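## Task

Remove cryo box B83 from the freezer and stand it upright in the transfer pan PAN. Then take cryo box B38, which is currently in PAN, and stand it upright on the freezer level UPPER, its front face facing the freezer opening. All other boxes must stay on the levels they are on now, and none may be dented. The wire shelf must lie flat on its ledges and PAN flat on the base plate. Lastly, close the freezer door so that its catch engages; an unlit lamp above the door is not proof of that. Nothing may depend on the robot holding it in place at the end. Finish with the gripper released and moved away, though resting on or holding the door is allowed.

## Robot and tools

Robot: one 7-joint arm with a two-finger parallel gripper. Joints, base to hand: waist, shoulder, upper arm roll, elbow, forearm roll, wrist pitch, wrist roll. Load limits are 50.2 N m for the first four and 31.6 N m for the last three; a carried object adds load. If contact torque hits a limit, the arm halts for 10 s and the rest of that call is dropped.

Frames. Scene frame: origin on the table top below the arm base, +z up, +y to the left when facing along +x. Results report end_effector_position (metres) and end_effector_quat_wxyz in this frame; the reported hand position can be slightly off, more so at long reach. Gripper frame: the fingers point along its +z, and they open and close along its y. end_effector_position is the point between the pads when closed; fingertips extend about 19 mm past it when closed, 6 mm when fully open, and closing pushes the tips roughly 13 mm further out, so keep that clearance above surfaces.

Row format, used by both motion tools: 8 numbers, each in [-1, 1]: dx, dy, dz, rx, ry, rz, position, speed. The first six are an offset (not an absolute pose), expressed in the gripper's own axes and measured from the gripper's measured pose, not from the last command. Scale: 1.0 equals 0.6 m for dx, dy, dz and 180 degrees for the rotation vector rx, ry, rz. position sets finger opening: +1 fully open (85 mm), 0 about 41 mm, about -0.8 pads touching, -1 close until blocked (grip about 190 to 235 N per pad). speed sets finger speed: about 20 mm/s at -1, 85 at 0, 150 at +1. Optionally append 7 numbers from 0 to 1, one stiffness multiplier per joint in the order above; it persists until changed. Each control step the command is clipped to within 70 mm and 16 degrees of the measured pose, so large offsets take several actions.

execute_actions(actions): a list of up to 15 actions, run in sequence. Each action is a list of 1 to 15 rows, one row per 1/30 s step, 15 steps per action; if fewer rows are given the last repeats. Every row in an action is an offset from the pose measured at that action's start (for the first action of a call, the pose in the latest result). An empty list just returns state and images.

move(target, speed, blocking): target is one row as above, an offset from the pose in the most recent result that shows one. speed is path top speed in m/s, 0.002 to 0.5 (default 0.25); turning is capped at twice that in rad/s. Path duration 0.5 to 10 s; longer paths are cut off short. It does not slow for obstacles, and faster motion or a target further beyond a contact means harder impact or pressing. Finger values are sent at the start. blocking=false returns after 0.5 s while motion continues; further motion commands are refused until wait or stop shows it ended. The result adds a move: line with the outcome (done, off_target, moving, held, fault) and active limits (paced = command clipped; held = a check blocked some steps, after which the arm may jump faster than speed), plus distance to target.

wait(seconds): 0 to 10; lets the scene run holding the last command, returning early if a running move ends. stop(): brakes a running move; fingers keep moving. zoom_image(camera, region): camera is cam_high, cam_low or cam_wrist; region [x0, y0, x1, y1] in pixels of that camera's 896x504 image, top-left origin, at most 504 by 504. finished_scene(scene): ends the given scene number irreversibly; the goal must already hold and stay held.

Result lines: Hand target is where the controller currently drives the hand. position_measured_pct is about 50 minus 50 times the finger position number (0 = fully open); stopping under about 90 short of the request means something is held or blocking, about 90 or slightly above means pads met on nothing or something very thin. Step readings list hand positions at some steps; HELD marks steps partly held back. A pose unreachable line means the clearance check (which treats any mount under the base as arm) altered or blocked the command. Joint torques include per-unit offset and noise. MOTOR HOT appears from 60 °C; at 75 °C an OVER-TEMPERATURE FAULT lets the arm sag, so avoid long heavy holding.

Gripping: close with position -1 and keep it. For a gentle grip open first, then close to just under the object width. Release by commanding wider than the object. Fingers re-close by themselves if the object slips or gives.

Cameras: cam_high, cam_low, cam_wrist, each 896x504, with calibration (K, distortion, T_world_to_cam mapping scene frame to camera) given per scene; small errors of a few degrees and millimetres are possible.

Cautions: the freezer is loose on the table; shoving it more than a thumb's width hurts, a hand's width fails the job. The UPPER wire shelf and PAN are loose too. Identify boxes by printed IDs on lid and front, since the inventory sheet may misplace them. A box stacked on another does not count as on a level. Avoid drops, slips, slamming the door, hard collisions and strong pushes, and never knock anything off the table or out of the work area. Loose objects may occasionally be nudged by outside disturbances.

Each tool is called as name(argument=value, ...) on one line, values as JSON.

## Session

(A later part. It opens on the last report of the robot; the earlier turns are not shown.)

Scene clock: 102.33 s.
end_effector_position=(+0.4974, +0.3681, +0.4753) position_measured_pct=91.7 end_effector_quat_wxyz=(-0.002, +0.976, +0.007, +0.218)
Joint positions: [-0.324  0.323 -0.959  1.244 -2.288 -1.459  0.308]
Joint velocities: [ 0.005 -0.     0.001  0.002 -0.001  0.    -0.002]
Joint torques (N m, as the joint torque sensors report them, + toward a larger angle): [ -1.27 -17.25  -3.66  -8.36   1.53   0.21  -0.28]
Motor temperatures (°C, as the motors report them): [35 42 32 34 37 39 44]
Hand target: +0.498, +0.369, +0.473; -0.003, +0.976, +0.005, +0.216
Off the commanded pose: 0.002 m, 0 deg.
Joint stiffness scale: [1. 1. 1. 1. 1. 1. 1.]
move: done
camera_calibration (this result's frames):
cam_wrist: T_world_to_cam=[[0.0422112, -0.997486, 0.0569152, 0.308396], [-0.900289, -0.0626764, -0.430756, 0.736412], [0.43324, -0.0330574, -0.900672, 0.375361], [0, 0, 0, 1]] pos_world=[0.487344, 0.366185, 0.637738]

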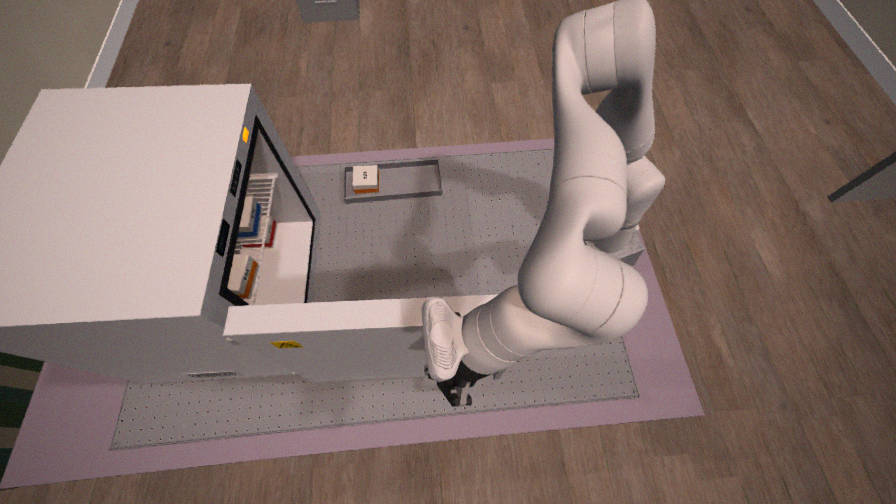

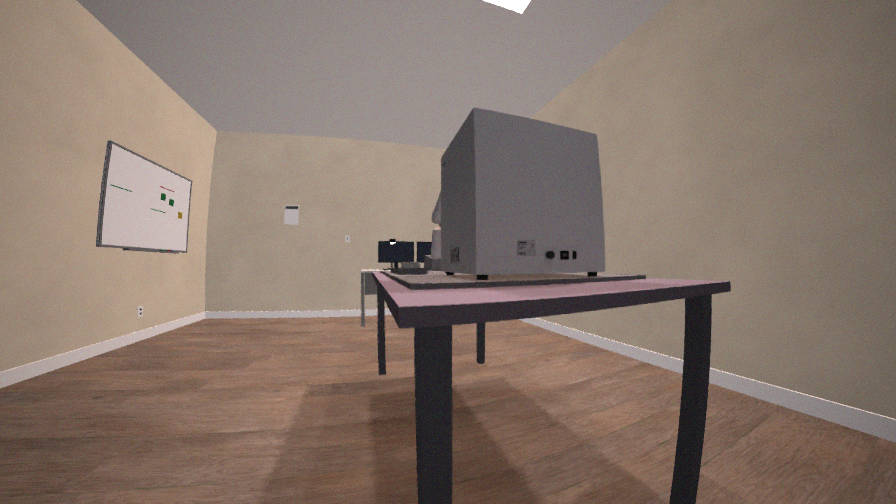

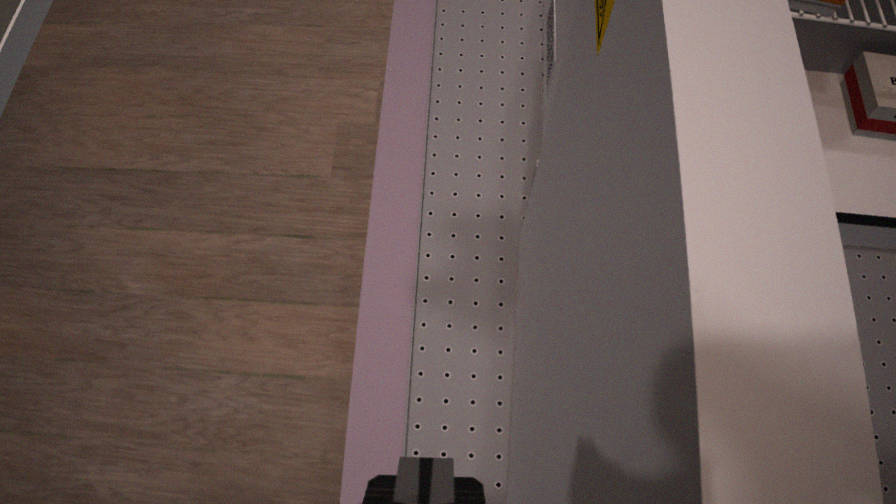

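move(target=[-0.011,0,0.023,0,0,0,-1,0])

move(target=[0,0.6,0,0,0,0,-1,0], speed=0.1)

move(target=[0.31,0.2,0.2,0,0.139,0,-1,0], speed=0.1)

move(target=[0.04,0,0.048,0,0,0,-1,0], speed=0.03)

move(target=[0,0,-0.1,0,0,0,-1,0])

Scene clock: 103.37 s.
end_effector_position=(+0.4941, +0.3694, +0.4625) position_measured_pct=91.7 end_effector_quat_wxyz=(-0.002, +0.976, +0.011, +0.216)
Joint positions: [-0.318  0.325 -0.959  1.284 -2.288 -1.427  0.29 ]
Joint velocities: [ 0.002  0.    -0.     0.002  0.001  0.002 -0.002]
Joint torques (N m, as the joint torque sensors report them, + toward a larger angle): [ -0.88 -17.02  -3.53  -8.51   1.46   0.26  -0.28]
Motor temperatures (°C, as the motors report them): [35 42 32 34 37 39 44]
Hand target: +0.497, +0.368, +0.460; -0.002, +0.976, +0.007, +0.218
Off the commanded pose: 0.004 m, 0 deg.
Joint stiffness scale: [1. 1. 1. 1. 1. 1. 1.]
move: off_target
camera_calibration (this result's frames):
cam_wrist: T_world_to_cam=[[0.0494949, -0.99715, 0.0569404, 0.306811], [-0.901112, -0.06917, -0.428034, 0.729572], [0.430753, -0.0301241, -0.901967, 0.366027], [0, 0, 0, 1]] pos_world=[0.484574, 0.367427, 0.624956]

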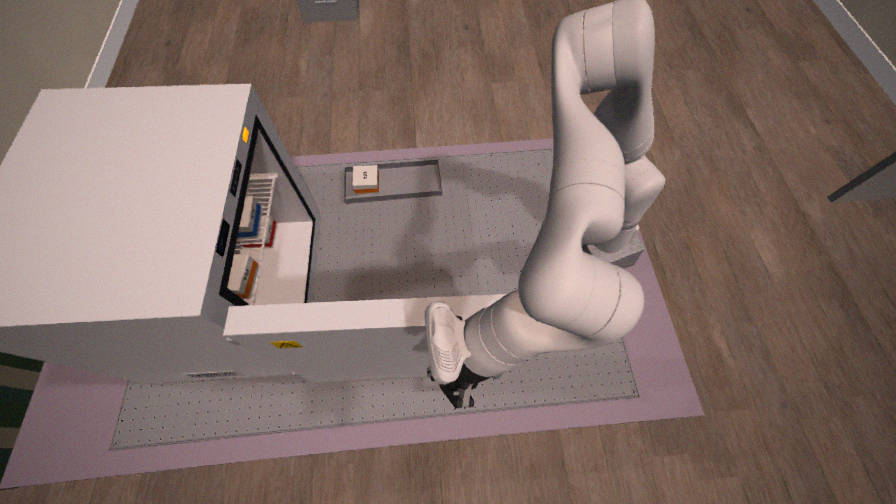

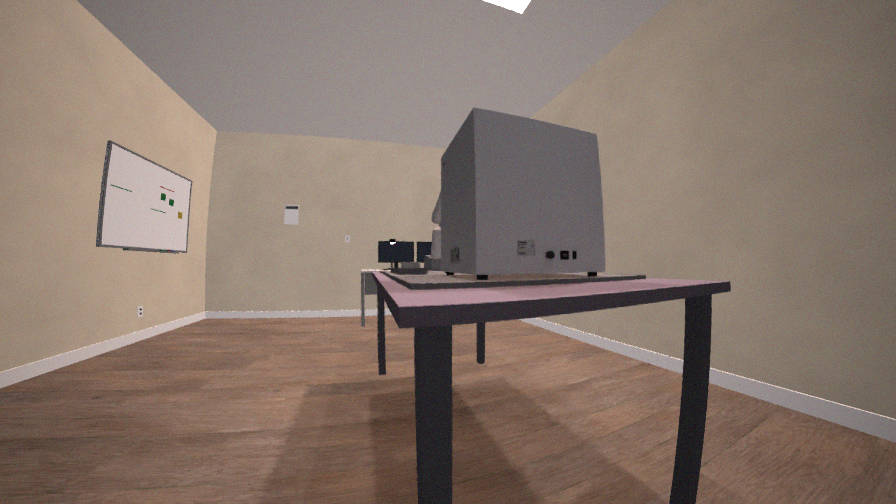

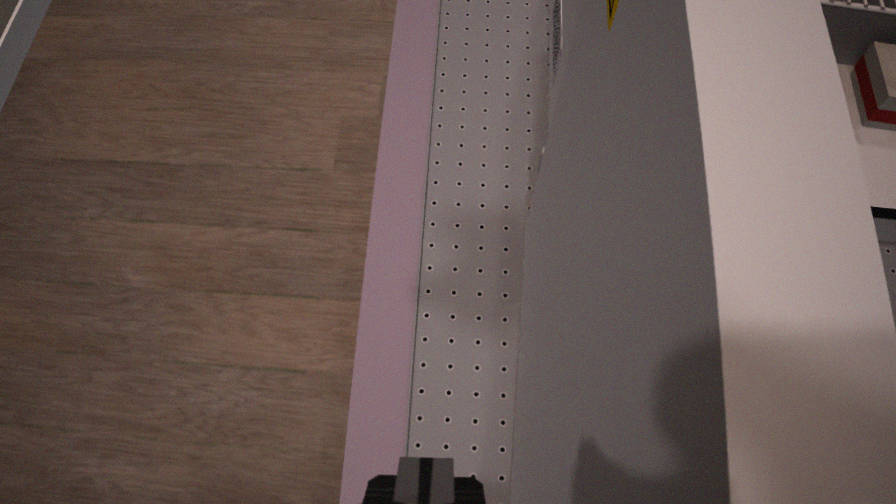

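Scene clock: 107.33 s.
end_effector_position=(+0.5021, +0.0110, +0.4637) position_measured_pct=91.7 end_effector_quat_wxyz=(-0.001, +0.977, +0.013, +0.215)
Joint positions: [ 0.279 -0.17  -0.18   1.754 -3.271 -0.931  1.672]
Joint velocities: [ 0.    -0.001 -0.     0.    -0.001 -0.001  0.002]
Joint torques (N m, as the joint torque sensors report them, + toward a larger angle): [  0.43 -10.5    0.65 -10.3    0.1    1.21   0.09]
Motor temperatures (°C, as the motors report them): [35 42 32 34 37 39 44]
Hand target: +0.503, +0.010, +0.462; -0.003, +0.977, +0.012, +0.215
Off the commanded pose: 0.002 m, 0 deg.
Joint stiffness scale: [1. 1. 1. 1. 1. 1. 1.]
move: done
camera_calibration (this result's frames):
cam_wrist: T_world_to_cam=[[0.05385, -0.996727, 0.0603019, -0.054831], [-0.901688, -0.0744837, -0.425924, 0.71182], [0.429021, -0.0314374, -0.902747, 0.354163], [0, 0, 0, 1]] pos_world=[0.492849, 0.00950146, 0.626207]

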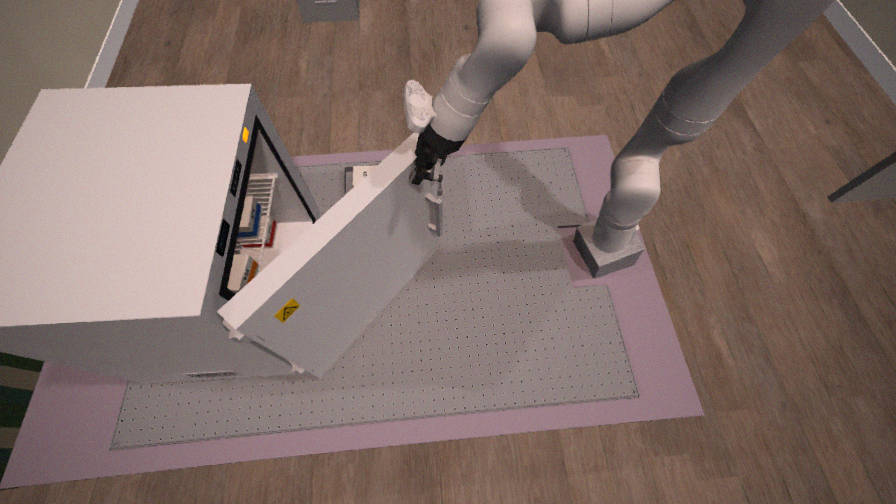

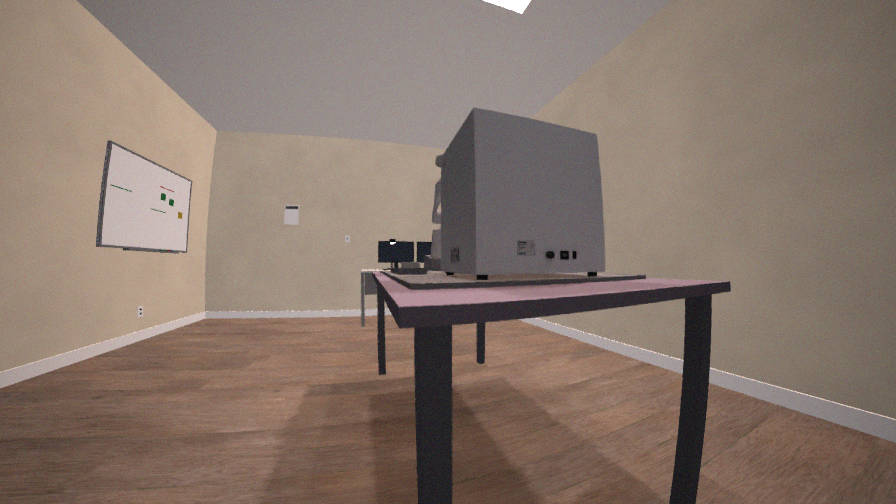

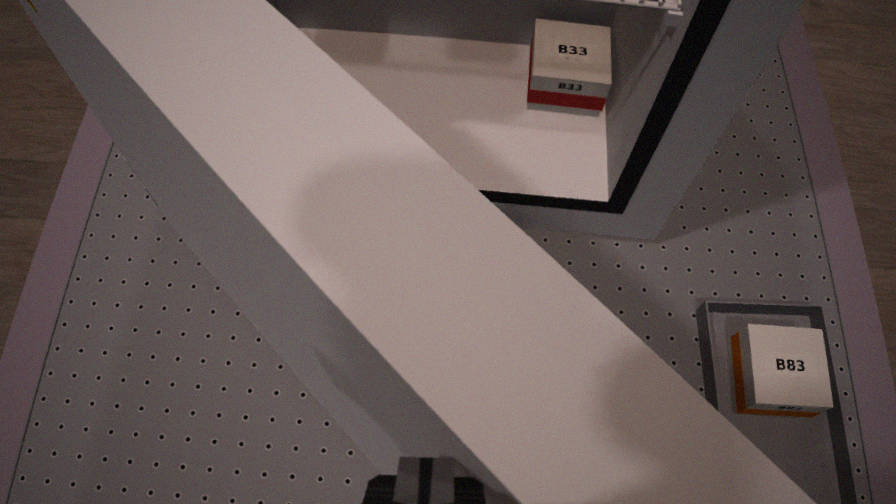

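Scene clock: 110.40 s.
end_effector_position=(+0.7224, -0.1018, +0.4327) position_measured_pct=91.7 end_effector_quat_wxyz=(-0.005, +0.908, +0.014, +0.419)
Joint positions: [ 0.432  0.238 -0.12   1.63  -3.984 -0.357  2.52 ]
Joint velocities: [ 0.002  0.003  0.    -0.001 -0.001  0.     0.002]
Joint torques (N m, as the joint torque sensors report them, + toward a larger angle): [  1.24 -17.79   0.29 -10.38  -0.39   1.06  -0.35]
Motor temperatures (°C, as the motors report them): [35 42 32 34 37 39 44]
Hand target: +0.725, -0.102, +0.434; -0.005, +0.907, +0.014, +0.422
Off the commanded pose: 0.003 m, 0 deg.
Joint stiffness scale: [1. 1. 1. 1. 1. 1. 1.]
move: done
camera_calibration (this result's frames):
cam_wrist: T_world_to_cam=[[0.0313404, -0.997381, 0.0651887, -0.163163], [-0.640704, -0.0701055, -0.764581, 0.847345], [0.767148, -0.0178044, -0.641223, -0.127977], [0, 0, 0, 1]] pos_world=[0.646188, -0.10561, 0.576439]

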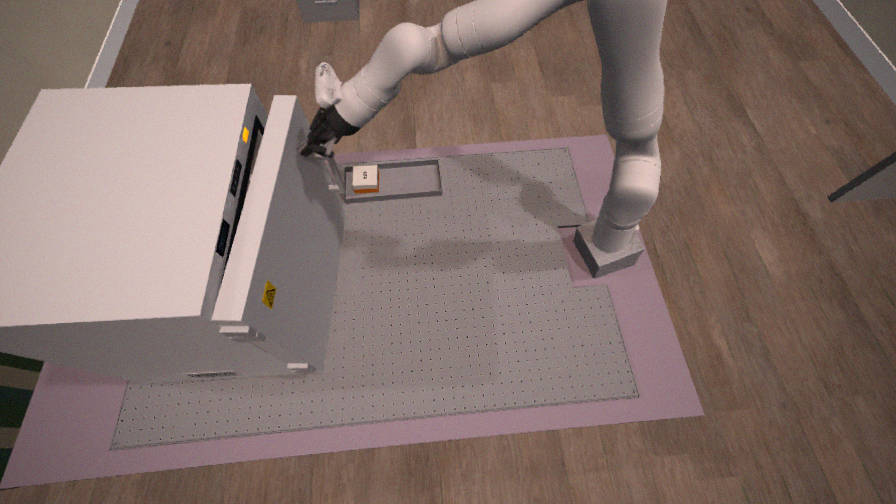

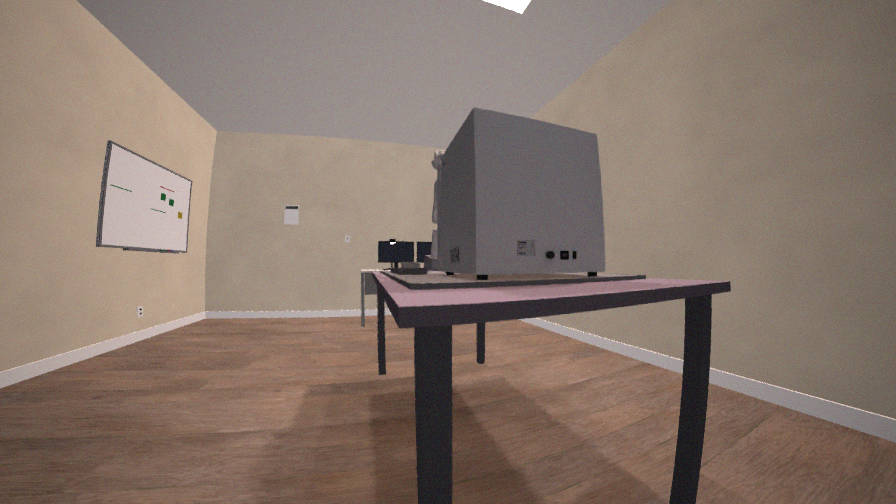

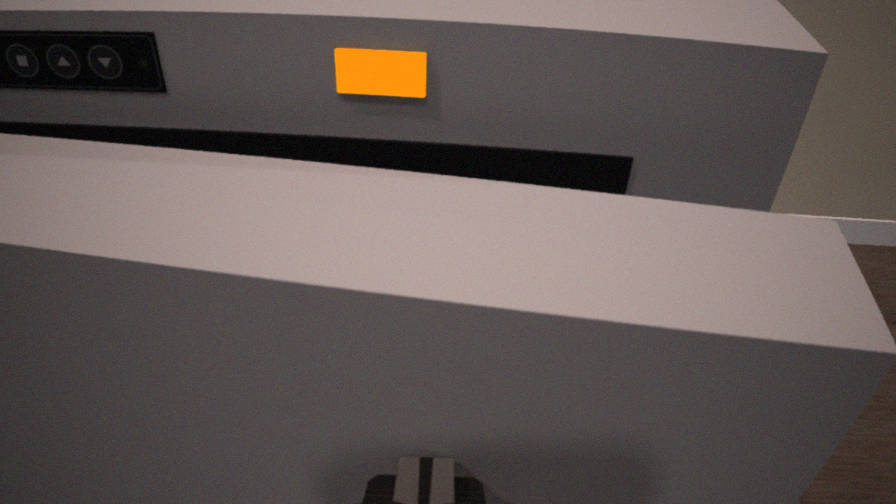

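Scene clock: 111.87 s.
end_effector_position=(+0.7501, -0.1021, +0.4315) position_measured_pct=91.7 end_effector_quat_wxyz=(-0.006, +0.910, +0.015, +0.413)
Joint positions: [ 0.365  0.296 -0.061  1.525 -3.882 -0.394  2.401]
Joint velocities: [-0.007  0.002  0.009 -0.003  0.005 -0.004 -0.007]
Joint torques (N m, as the joint torque sensors report them, + toward a larger angle): [ -3.54 -11.28  -2.85 -18.91  -2.02   6.09  -0.08]
Motor temperatures (°C, as the motors report them): [35 42 32 34 37 39 44]
Hand target: +0.760, -0.101, +0.432; -0.005, +0.908, +0.014, +0.419
Off the commanded pose: 0.010 m, 1 deg.
Joint stiffness scale: [1. 1. 1. 1. 1. 1. 1.]
move: off_target
camera_calibration (this result's frames):
cam_wrist: T_world_to_cam=[[0.0335284, -0.997351, 0.0645436, -0.16565], [-0.65, -0.0708165, -0.756627, 0.867629], [0.759194, -0.0165848, -0.650653, -0.139806], [0, 0, 0, 1]] pos_world=[0.675653, -0.106088, 0.576198]

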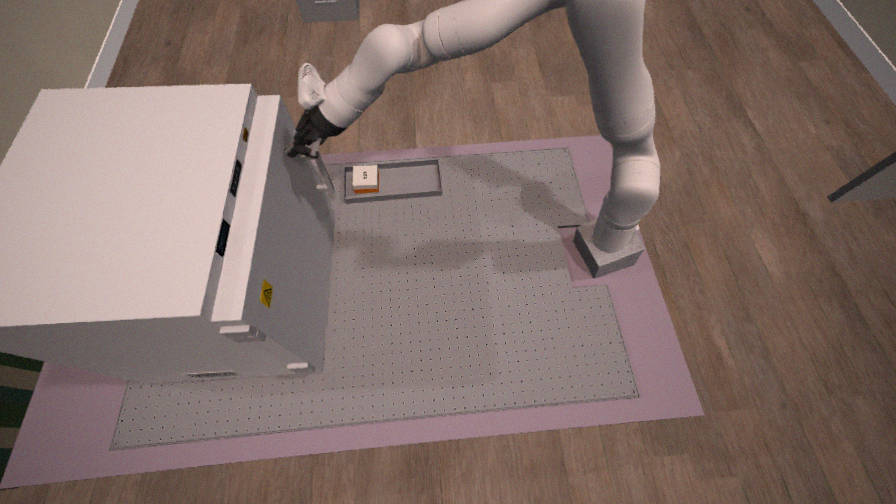

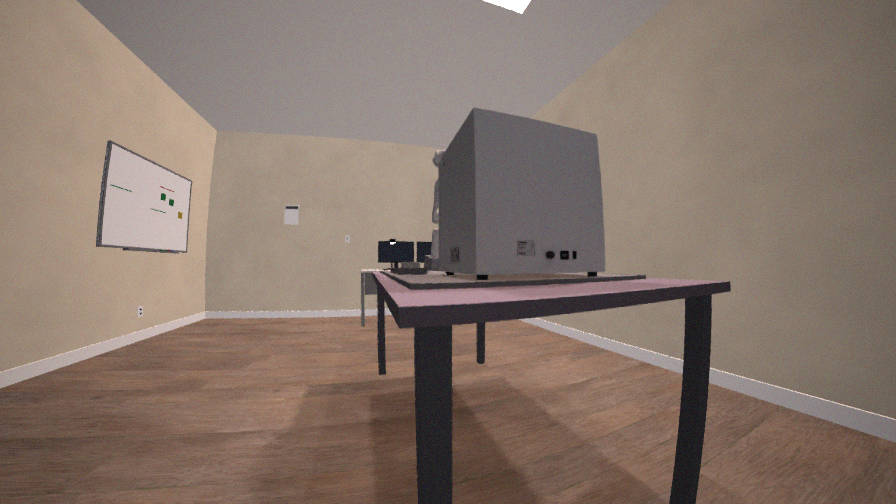

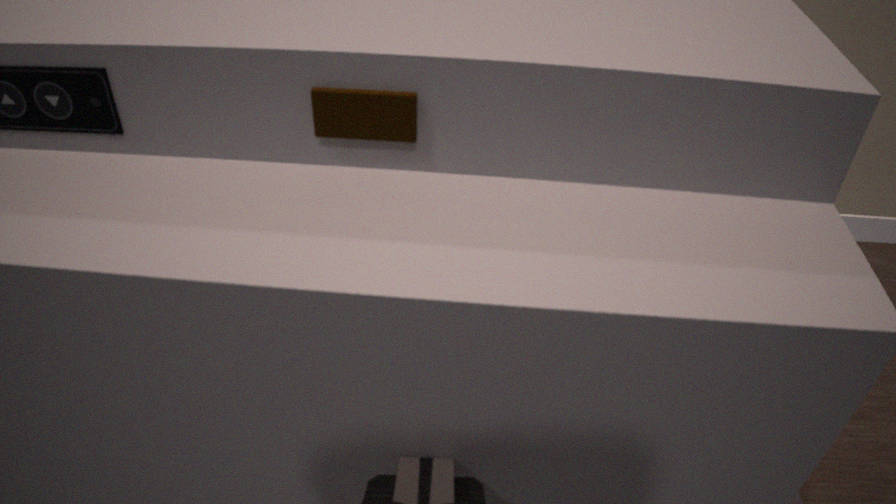

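Scene clock: 112.83 s.
end_effector_position=(+0.7078, -0.1015, +0.4715) position_measured_pct=91.7 end_effector_quat_wxyz=(-0.006, +0.909, +0.016, +0.416)
Joint positions: [ 0.401  0.172 -0.051  1.592 -3.882 -0.465  2.401]
Joint velocities: [ 0.004 -0.002 -0.     0.001 -0.003 -0.    -0.001]
Joint torques (N m, as the joint torque sensors report them, + toward a larger angle): [  1.91 -17.17   0.54 -10.46  -0.54   1.33  -0.38]
Motor temperatures (°C, as the motors report them): [35 42 32 34 37 39 44]
Hand target: +0.705, -0.103, +0.471; -0.006, +0.910, +0.015, +0.413
Off the commanded pose: 0.004 m, 0 deg.
Joint stiffness scale: [1. 1. 1. 1. 1. 1. 1.]
move: off_target
camera_calibration (this result's frames):
cam_wrist: T_world_to_cam=[[0.035446, -0.997297, 0.0643555, -0.167462], [-0.64596, -0.0719994, -0.759969, 0.869019], [0.762548, -0.0146332, -0.646766, -0.0857098], [0, 0, 0, 1]] pos_world=[0.632645, -0.105694, 0.61577]

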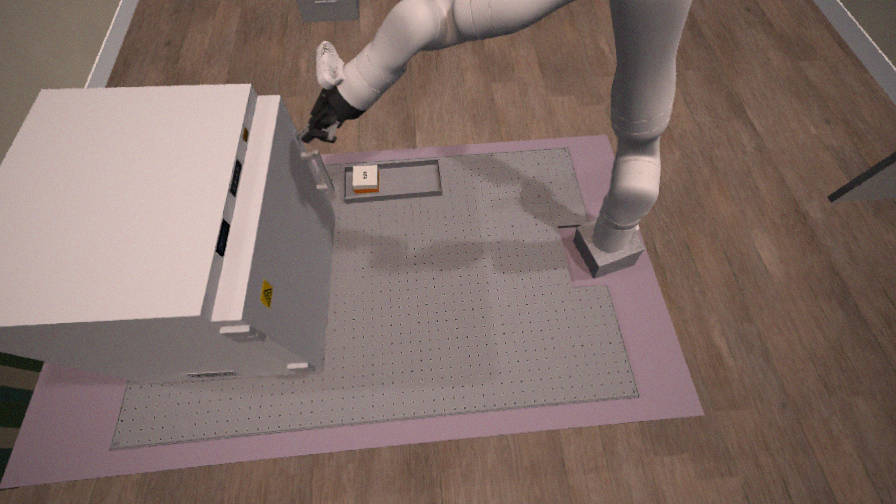

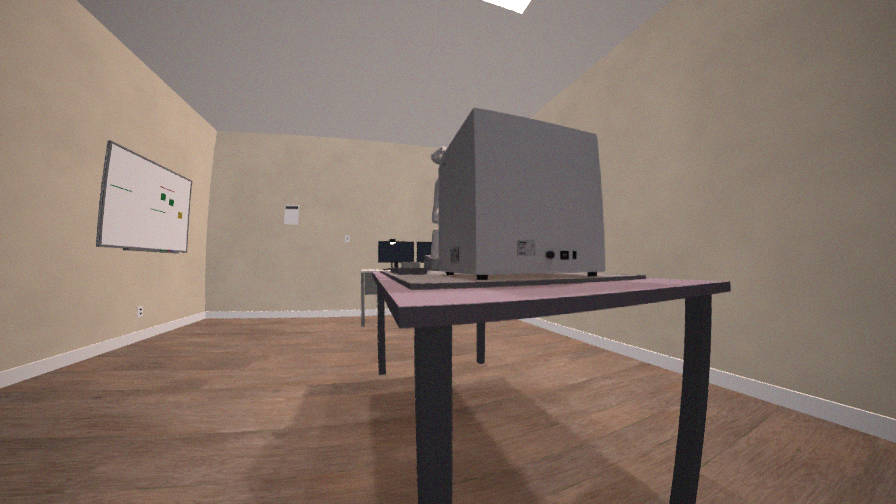

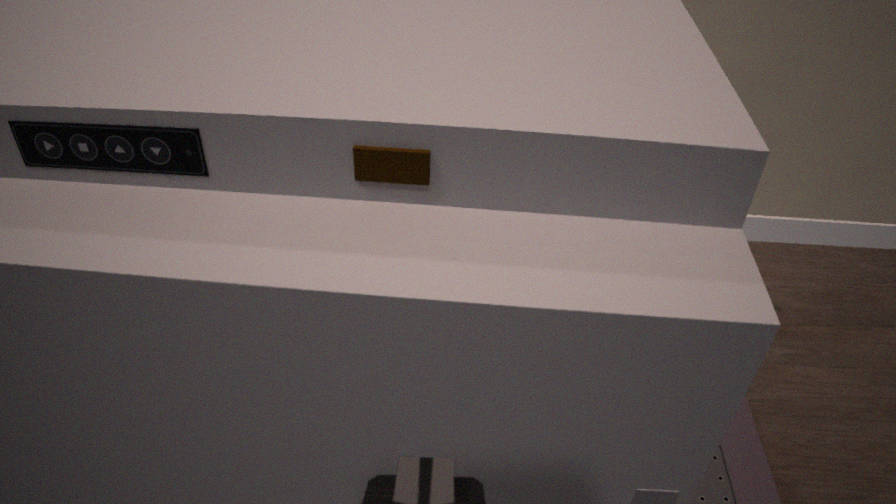

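finished_scene(scene=2)

The scene is finished: the task was done.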